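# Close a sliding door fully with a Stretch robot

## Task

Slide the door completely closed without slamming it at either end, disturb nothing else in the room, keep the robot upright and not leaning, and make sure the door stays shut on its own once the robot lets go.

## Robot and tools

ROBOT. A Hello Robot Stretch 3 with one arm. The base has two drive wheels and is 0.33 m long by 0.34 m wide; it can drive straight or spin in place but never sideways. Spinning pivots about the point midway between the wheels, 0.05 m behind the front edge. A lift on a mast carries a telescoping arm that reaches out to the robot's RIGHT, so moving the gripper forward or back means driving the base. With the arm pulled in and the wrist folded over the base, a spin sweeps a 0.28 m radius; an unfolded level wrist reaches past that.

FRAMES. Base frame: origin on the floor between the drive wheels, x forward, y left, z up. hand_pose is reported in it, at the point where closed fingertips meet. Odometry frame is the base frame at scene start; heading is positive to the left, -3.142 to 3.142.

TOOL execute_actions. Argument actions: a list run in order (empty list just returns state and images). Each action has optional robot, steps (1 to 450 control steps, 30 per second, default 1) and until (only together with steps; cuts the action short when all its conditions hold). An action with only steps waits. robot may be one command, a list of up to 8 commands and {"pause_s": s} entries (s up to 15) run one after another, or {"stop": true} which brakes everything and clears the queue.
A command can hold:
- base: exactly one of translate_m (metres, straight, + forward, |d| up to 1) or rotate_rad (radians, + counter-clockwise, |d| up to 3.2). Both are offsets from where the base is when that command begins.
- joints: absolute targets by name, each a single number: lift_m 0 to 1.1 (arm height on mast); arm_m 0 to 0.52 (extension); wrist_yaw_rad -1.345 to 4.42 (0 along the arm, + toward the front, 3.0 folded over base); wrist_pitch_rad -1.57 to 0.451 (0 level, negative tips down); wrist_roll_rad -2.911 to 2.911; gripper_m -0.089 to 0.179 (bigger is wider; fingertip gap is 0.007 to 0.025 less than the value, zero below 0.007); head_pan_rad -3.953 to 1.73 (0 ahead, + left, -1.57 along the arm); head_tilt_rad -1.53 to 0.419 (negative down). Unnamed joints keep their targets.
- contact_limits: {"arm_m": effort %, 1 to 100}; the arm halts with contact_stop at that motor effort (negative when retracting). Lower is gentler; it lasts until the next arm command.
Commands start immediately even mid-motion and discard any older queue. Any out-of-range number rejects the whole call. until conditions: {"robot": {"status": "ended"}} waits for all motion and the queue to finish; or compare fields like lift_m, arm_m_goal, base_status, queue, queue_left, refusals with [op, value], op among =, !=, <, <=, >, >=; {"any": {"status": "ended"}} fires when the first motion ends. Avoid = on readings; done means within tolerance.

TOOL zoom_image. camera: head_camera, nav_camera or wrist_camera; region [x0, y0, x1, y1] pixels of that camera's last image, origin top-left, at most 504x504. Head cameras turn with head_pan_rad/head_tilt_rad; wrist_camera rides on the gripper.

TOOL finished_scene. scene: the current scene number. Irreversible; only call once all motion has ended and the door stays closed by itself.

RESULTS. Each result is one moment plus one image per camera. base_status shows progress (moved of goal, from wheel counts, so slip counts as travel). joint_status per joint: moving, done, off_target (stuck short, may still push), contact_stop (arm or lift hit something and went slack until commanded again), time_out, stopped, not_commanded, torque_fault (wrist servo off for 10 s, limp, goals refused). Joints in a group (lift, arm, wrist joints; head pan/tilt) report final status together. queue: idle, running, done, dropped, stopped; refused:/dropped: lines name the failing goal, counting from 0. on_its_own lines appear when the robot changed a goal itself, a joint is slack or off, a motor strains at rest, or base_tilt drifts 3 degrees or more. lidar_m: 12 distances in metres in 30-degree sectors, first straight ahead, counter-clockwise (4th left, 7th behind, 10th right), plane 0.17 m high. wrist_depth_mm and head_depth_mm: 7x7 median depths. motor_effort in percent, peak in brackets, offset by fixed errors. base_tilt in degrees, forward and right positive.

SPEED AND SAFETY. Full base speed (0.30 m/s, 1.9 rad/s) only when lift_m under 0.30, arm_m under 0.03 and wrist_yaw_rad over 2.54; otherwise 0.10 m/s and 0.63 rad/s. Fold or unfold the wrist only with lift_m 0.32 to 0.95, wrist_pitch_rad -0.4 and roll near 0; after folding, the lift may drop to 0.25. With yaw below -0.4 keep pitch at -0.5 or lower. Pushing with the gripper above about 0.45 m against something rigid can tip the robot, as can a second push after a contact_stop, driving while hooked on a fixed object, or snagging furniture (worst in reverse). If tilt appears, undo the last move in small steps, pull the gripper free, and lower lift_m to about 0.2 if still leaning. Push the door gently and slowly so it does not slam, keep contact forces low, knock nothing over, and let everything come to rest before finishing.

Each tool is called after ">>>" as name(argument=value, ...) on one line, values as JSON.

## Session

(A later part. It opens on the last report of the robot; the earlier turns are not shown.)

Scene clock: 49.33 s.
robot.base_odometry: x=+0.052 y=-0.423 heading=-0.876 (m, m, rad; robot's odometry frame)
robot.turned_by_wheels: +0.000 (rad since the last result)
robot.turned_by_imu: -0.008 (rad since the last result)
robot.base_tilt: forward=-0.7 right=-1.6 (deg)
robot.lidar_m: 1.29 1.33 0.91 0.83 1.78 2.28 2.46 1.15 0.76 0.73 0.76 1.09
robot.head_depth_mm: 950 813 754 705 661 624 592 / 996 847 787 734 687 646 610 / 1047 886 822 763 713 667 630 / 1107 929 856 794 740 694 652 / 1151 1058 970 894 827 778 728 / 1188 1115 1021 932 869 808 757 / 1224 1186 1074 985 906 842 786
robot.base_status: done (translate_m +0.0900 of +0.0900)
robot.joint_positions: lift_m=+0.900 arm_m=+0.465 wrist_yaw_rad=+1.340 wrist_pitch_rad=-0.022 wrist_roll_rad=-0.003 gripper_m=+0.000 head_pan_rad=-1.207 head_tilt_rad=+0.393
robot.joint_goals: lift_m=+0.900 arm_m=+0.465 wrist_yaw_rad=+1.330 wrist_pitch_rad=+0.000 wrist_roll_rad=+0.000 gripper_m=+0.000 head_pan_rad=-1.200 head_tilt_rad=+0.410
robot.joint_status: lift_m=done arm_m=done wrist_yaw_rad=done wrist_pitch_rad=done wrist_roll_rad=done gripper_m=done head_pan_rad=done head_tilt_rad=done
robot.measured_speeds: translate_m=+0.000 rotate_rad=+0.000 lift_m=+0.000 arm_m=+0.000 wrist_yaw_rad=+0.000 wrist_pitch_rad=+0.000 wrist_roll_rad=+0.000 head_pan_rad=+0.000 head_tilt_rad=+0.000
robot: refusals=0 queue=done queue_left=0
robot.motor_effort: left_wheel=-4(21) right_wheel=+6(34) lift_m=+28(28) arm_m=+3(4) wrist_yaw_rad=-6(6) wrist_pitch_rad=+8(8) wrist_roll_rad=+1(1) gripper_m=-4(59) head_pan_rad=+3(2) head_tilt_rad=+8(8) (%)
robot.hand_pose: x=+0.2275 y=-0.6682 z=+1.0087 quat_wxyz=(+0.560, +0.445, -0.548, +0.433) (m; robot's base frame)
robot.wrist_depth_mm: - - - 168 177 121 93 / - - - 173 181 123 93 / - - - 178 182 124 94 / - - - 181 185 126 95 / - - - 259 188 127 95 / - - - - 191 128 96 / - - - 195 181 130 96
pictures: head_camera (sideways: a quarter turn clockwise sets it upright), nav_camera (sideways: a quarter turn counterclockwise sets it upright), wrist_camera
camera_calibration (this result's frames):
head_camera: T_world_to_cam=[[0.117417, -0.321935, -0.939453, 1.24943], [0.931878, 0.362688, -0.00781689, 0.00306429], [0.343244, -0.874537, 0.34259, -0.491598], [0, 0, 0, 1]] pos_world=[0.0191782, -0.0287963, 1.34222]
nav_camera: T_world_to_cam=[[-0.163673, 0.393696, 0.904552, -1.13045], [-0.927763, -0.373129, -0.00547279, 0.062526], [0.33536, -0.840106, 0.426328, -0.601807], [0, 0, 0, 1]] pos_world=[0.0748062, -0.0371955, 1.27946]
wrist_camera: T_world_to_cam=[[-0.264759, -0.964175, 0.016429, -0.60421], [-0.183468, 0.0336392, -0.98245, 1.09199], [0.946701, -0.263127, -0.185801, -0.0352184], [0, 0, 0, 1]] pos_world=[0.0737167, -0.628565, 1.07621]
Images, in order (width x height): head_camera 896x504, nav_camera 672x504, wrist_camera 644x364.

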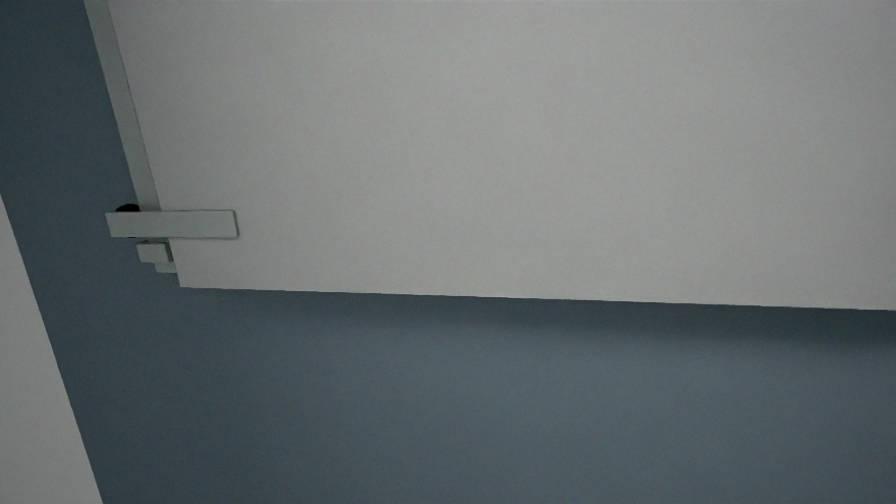

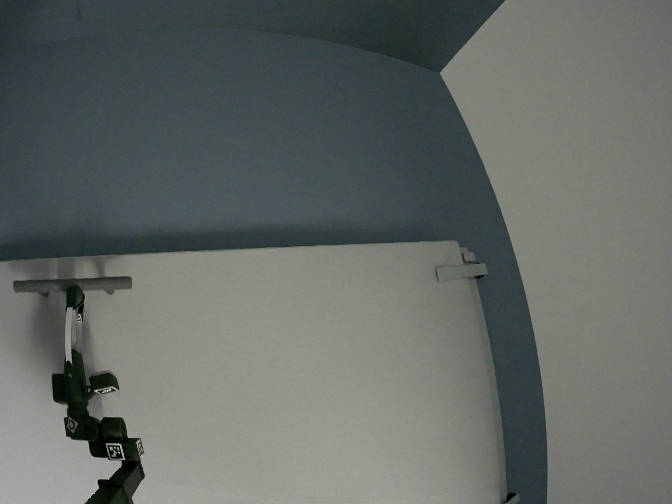

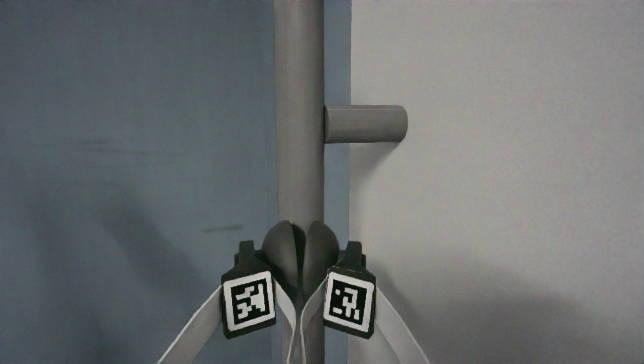

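>>> execute_actions(actions=[{"robot":[{"base":{"translate_m":0.02}},{"base":{"translate_m":-0.04},"joints":{"gripper_m":0.03}}],"steps":450,"until":{"robot":{"status":"ended"}}}])

>>> zoom_image(camera="head_camera", region=[60,150,300,350])

Scene clock: 52.77 s.
robot.base_odometry: x=+0.039 y=-0.407 heading=-0.876 (m, m, rad; robot's odometry frame)
robot.turned_by_wheels: +0.000 (rad since the last result)
robot.turned_by_imu: -0.003 (rad since the last result)
robot.base_tilt: forward=-0.6 right=-1.5 (deg)
robot.lidar_m: 1.31 1.34 0.91 0.83 1.78 2.27 2.44 1.15 0.77 0.73 0.75 1.09
robot.head_depth_mm: 949 813 756 706 664 628 592 / 993 843 786 735 688 646 610 / 1048 889 817 764 711 668 631 / 1105 928 857 797 740 695 651 / 1146 1062 959 883 821 728 681 / 1187 1112 1026 933 871 809 757 / 1227 1183 1067 981 907 842 784
robot.base_status: done (translate_m -0.0400 of -0.0400)
robot.joint_positions: lift_m=+0.900 arm_m=+0.465 wrist_yaw_rad=+1.331 wrist_pitch_rad=-0.022 wrist_roll_rad=-0.003 gripper_m=+0.030 head_pan_rad=-1.207 head_tilt_rad=+0.393
robot.joint_goals: lift_m=+0.900 arm_m=+0.465 wrist_yaw_rad=+1.330 wrist_pitch_rad=+0.000 wrist_roll_rad=+0.000 gripper_m=+0.030 head_pan_rad=-1.200 head_tilt_rad=+0.410
robot.joint_status: lift_m=done arm_m=done wrist_yaw_rad=done wrist_pitch_rad=done wrist_roll_rad=done gripper_m=done head_pan_rad=done head_tilt_rad=done
robot.measured_speeds: translate_m=+0.000 rotate_rad=+0.000 lift_m=+0.000 arm_m=+0.000 wrist_yaw_rad=+0.000 wrist_pitch_rad=+0.000 wrist_roll_rad=+0.000 head_pan_rad=+0.000 head_tilt_rad=+0.000
robot: refusals=0 queue=done queue_left=0
robot.motor_effort: left_wheel=+1(21) right_wheel=+0(32) lift_m=+28(29) arm_m=+4(4) wrist_yaw_rad=-1(8) wrist_pitch_rad=+8(9) wrist_roll_rad=+2(1) gripper_m=+0(78) head_pan_rad=+2(3) head_tilt_rad=+8(8) (%)
robot.hand_pose: x=+0.2270 y=-0.6703 z=+1.0088 quat_wxyz=(+0.562, +0.442, -0.550, +0.431) (m; robot's base frame)
robot.wrist_depth_mm: - - - 256 173 120 91 / - - - 260 175 121 92 / - - - 210 178 122 93 / - - - 270 181 123 93 / - - - 278 182 125 94 / - - - 389 172 125 95 / - - - 291 191 128 96
pictures: head_camera (sideways: a quarter turn clockwise sets it upright), nav_camera (sideways: a quarter turn counterclockwise sets it upright), wrist_camera
camera_calibration (this result's frames):
head_camera: T_world_to_cam=[[0.117473, -0.321915, -0.939453, 1.24943], [0.931815, 0.362849, -0.00781689, 0.00306467], [0.343396, -0.874478, 0.34259, -0.491599], [0, 0, 0, 1]] pos_world=[0.0191832, -0.028794, 1.34222]
nav_camera: T_world_to_cam=[[-0.163741, 0.393668, 0.904552, -1.13045], [-0.927699, -0.37329, -0.00547279, 0.0625256], [0.335505, -0.840048, 0.426328, -0.601807], [0, 0, 0, 1]] pos_world=[0.0748126, -0.0371836, 1.27946]
wrist_camera: T_world_to_cam=[[-0.27283, -0.961922, 0.01641, -0.602992], [-0.182667, 0.0350479, -0.98255, 1.09297], [0.944562, -0.271067, -0.185273, -0.0406528], [0, 0, 0, 1]] pos_world=[0.0735348, -0.629357, 1.07627]
Images, in order (width x height): head_camera 896x504, nav_camera 672x504, wrist_camera 644x364.

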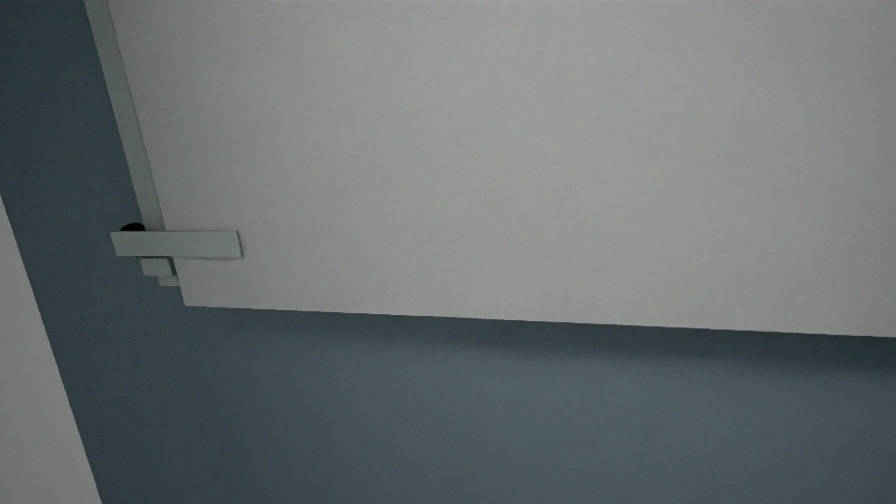

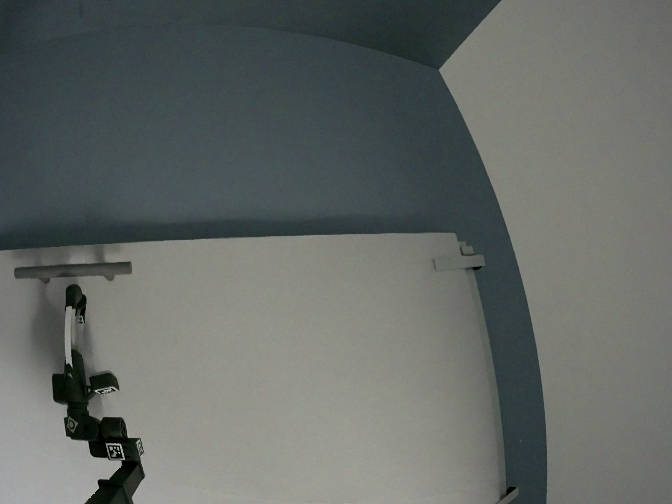

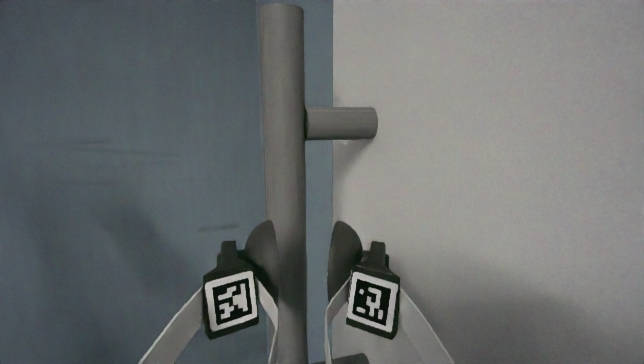

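Region (60, 150, 300, 350) of head_camera's 896x504 image, scaled by 2.100, with more detail than that image has.

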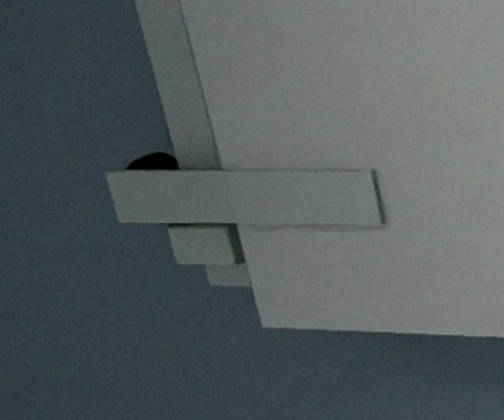

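>>> execute_actions(actions=[{"robot":[{"joints":{"gripper_m":0,"arm_m":0.46}},{"base":{"translate_m":0.065}}],"steps":450,"until":{"robot":{"status":"ended"}}}])

>>> execute_actions(actions=[{"robot":{"base":{"translate_m":-0.04},"joints":{"gripper_m":0.03}},"steps":450,"until":{"robot":{"status":"ended"}}}])

Scene clock: 55.33 s.
robot.base_odometry: x=+0.080 y=-0.457 heading=-0.877 (m, m, rad; robot's odometry frame)
robot.turned_by_wheels: -0.001 (rad since the last result)
robot.turned_by_imu: -0.046 (rad since the last result)
robot.base_tilt: forward=-0.8 right=-1.6 (deg)
robot.lidar_m: 1.25 1.28 1.28 0.84 0.84 2.29 2.50 1.21 0.78 0.73 0.74 1.04
robot.head_depth_mm: 956 810 758 706 659 623 591 / 999 841 781 731 682 642 606 / 1038 882 814 754 703 658 622 / 1088 915 843 780 728 681 640 / 1123 1036 944 869 809 750 705 / 1154 1083 987 908 841 784 739 / 1193 1127 1034 946 870 810 758
robot.base_status: done (translate_m +0.0649 of +0.0650)
robot.joint_positions: lift_m=+0.900 arm_m=+0.460 wrist_yaw_rad=+1.359 wrist_pitch_rad=-0.024 wrist_roll_rad=-0.003 gripper_m=+0.000 head_pan_rad=-1.206 head_tilt_rad=+0.393
robot.joint_goals: lift_m=+0.900 arm_m=+0.460 wrist_yaw_rad=+1.330 wrist_pitch_rad=+0.000 wrist_roll_rad=+0.000 gripper_m=+0.000 head_pan_rad=-1.200 head_tilt_rad=+0.410
robot.joint_status: lift_m=done arm_m=done wrist_yaw_rad=done wrist_pitch_rad=done wrist_roll_rad=done gripper_m=done head_pan_rad=done head_tilt_rad=done
robot.measured_speeds: translate_m=+0.000 rotate_rad=+0.000 lift_m=+0.000 arm_m=+0.000 wrist_yaw_rad=+0.000 wrist_pitch_rad=+0.000 wrist_roll_rad=+0.000 head_pan_rad=+0.000 head_tilt_rad=+0.000
robot: refusals=0 queue=done queue_left=0
robot.on_its_own: right_wheel is at rest, and its effort (+26) is outside its rest range (-18 to +18); wrist_yaw_rad is at rest, and its effort (-18) is outside its rest range (-12 to +12)
robot.motor_effort: left_wheel=-18(40) right_wheel=+26(39) lift_m=+28(28) arm_m=-1(7) wrist_yaw_rad=-18(18) wrist_pitch_rad=+9(9) wrist_roll_rad=+1(2) gripper_m=-5(79) head_pan_rad=+2(3) head_tilt_rad=+8(7) (%)
robot.hand_pose: x=+0.2285 y=-0.6587 z=+1.0082 quat_wxyz=(+0.557, +0.450, -0.543, +0.438) (m; robot's base frame)
robot.wrist_depth_mm: 953 - - 233 175 122 94 / 985 - - 236 178 123 94 / - - - 180 180 125 95 / - - - 246 184 125 96 / - - - 252 186 128 96 / - - - - 187 129 98 / - - - 265 179 130 99
pictures: head_camera (sideways: a quarter turn clockwise sets it upright), nav_camera (sideways: a quarter turn counterclockwise sets it upright), wrist_camera
camera_calibration (this result's frames):
head_camera: T_world_to_cam=[[0.117745, -0.321905, -0.939422, 1.24939], [0.931542, 0.363549, -0.00781753, 0.00306718], [0.344042, -0.874191, 0.342674, -0.491713], [0, 0, 0, 1]] pos_world=[0.0192036, -0.0287808, 1.34223]
nav_camera: T_world_to_cam=[[-0.164066, 0.393621, 0.904514, -1.1304], [-0.927417, -0.373988, -0.00547114, 0.0625217], [0.336124, -0.839759, 0.42641, -0.601917], [0, 0, 0, 1]] pos_world=[0.0748413, -0.0371337, 1.27947]
wrist_camera: T_world_to_cam=[[-0.246158, -0.969089, 0.0164999, -0.602398], [-0.186004, 0.0305258, -0.982075, 1.08951], [0.951214, -0.244814, -0.187769, -0.0207823], [0, 0, 0, 1]] pos_world=[0.0741374, -0.622124, 1.07602]
Images, in order (width x height): head_camera 896x504, nav_camera 672x504, wrist_camera 644x364.

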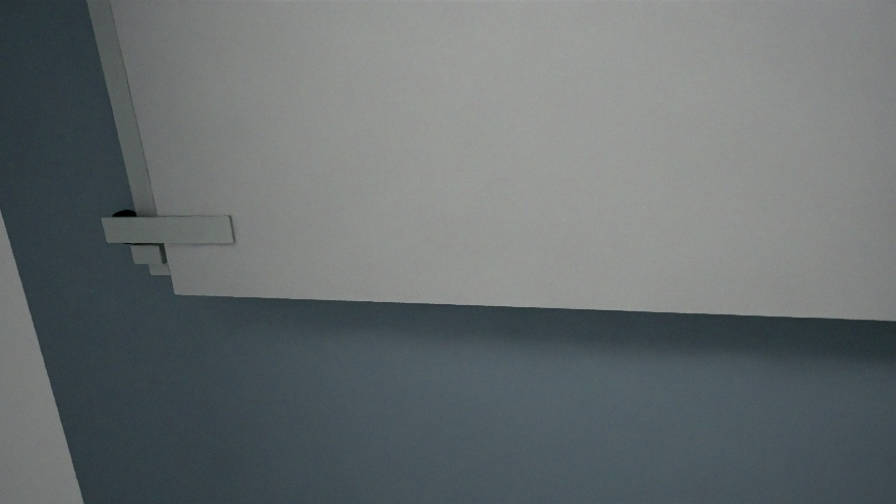

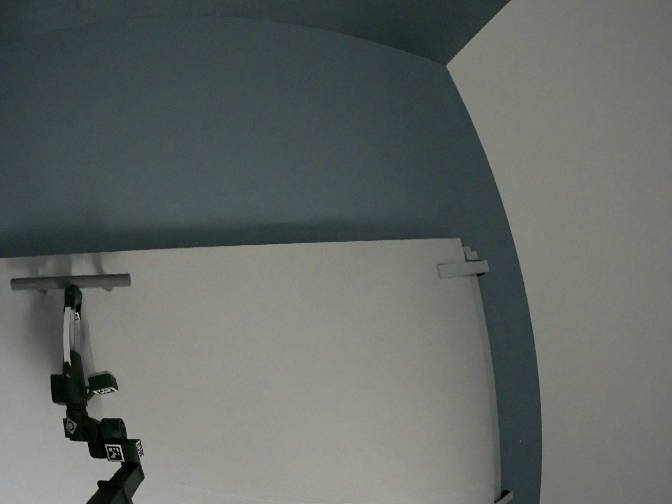

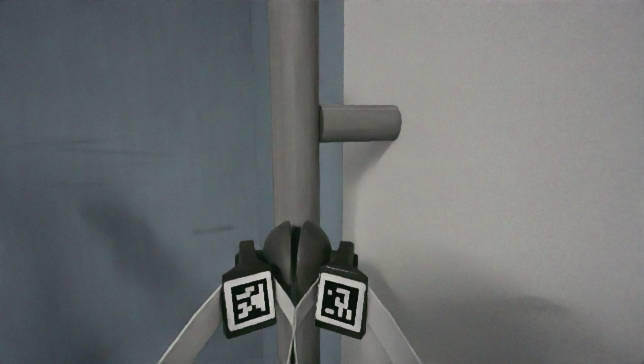

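Scene clock: 57.23 s.
robot.base_odometry: x=+0.055 y=-0.427 heading=-0.876 (m, m, rad; robot's odometry frame)
robot.turned_by_wheels: +0.001 (rad since the last result)
robot.turned_by_imu: +0.002 (rad since the last result)
robot.base_tilt: forward=-0.7 right=-1.6 (deg)
robot.lidar_m: 1.29 1.32 1.30 0.83 0.83 2.28 2.46 1.21 0.78 0.73 0.75 1.05
robot.head_depth_mm: 955 811 757 707 665 624 591 / 996 847 785 730 680 644 608 / 1041 877 813 753 705 664 626 / 1088 914 846 783 731 683 644 / 1125 1037 902 826 766 710 662 / 1164 1087 992 918 846 784 740 / 1208 1134 1034 947 880 814 761
robot.base_status: done (translate_m -0.0400 of -0.0400)
robot.joint_positions: lift_m=+0.900 arm_m=+0.460 wrist_yaw_rad=+1.332 wrist_pitch_rad=-0.022 wrist_roll_rad=-0.003 gripper_m=+0.030 head_pan_rad=-1.206 head_tilt_rad=+0.393
robot.joint_goals: lift_m=+0.900 arm_m=+0.460 wrist_yaw_rad=+1.330 wrist_pitch_rad=+0.000 wrist_roll_rad=+0.000 gripper_m=+0.030 head_pan_rad=-1.200 head_tilt_rad=+0.410
robot.joint_status: lift_m=done arm_m=done wrist_yaw_rad=done wrist_pitch_rad=done wrist_roll_rad=done gripper_m=done head_pan_rad=done head_tilt_rad=done
robot.measured_speeds: translate_m=+0.000 rotate_rad=+0.000 lift_m=+0.000 arm_m=+0.000 wrist_yaw_rad=+0.000 wrist_pitch_rad=+0.000 wrist_roll_rad=+0.000 head_pan_rad=+0.000 head_tilt_rad=+0.000
robot: refusals=0 queue=done queue_left=0
robot.motor_effort: left_wheel=+1(24) right_wheel=+0(24) lift_m=+28(28) arm_m=-1(1) wrist_yaw_rad=-1(18) wrist_pitch_rad=+8(9) wrist_roll_rad=+2(1) gripper_m=+0(78) head_pan_rad=+2(2) head_tilt_rad=+8(7) (%)
robot.hand_pose: x=+0.2270 y=-0.6656 z=+1.0088 quat_wxyz=(+0.562, +0.442, -0.550, +0.431) (m; robot's base frame)
robot.wrist_depth_mm: - - - 258 167 118 92 / - - - 263 169 119 93 / - - - 228 172 121 93 / - - - 277 175 123 94 / - - - 314 177 124 95 / - - - 458 170 125 96 / - - - 273 185 127 97
pictures: head_camera (sideways: a quarter turn clockwise sets it upright), nav_camera (sideways: a quarter turn counterclockwise sets it upright), wrist_camera
camera_calibration (this result's frames):
head_camera: T_world_to_cam=[[0.117745, -0.321905, -0.939422, 1.24939], [0.931542, 0.363549, -0.00781753, 0.00306718], [0.344043, -0.87419, 0.342674, -0.491713], [0, 0, 0, 1]] pos_world=[0.0192036, -0.0287808, 1.34223]
nav_camera: T_world_to_cam=[[-0.164066, 0.393621, 0.904514, -1.1304], [-0.927417, -0.373988, -0.00547114, 0.0625217], [0.336124, -0.839759, 0.42641, -0.601917], [0, 0, 0, 1]] pos_world=[0.0748413, -0.0371337, 1.27947]
wrist_camera: T_world_to_cam=[[-0.272802, -0.96193, 0.0164092, -0.598543], [-0.182638, 0.0350347, -0.982556, 1.09281], [0.944575, -0.27104, -0.185242, -0.0394139], [0, 0, 0, 1]] pos_world=[0.0735343, -0.624725, 1.07627]
Images, in order (width x height): head_camera 896x504, nav_camera 672x504, wrist_camera 644x364.

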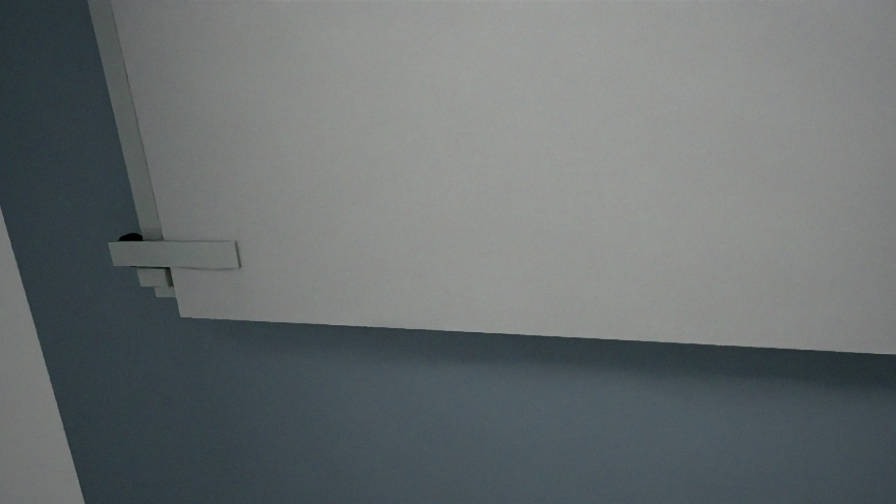

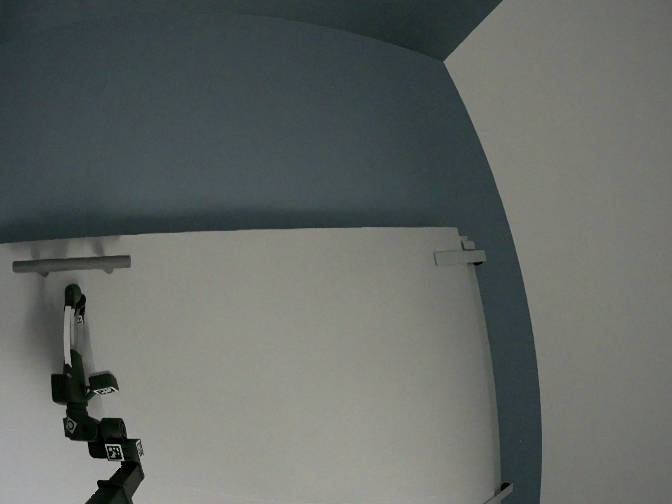

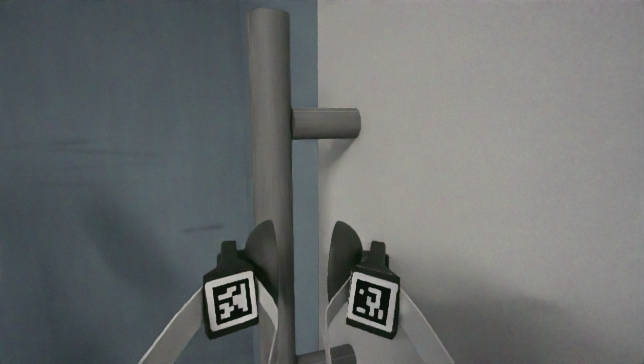

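>>> finished_scene(scene=1)

The scene is finished: the task was done.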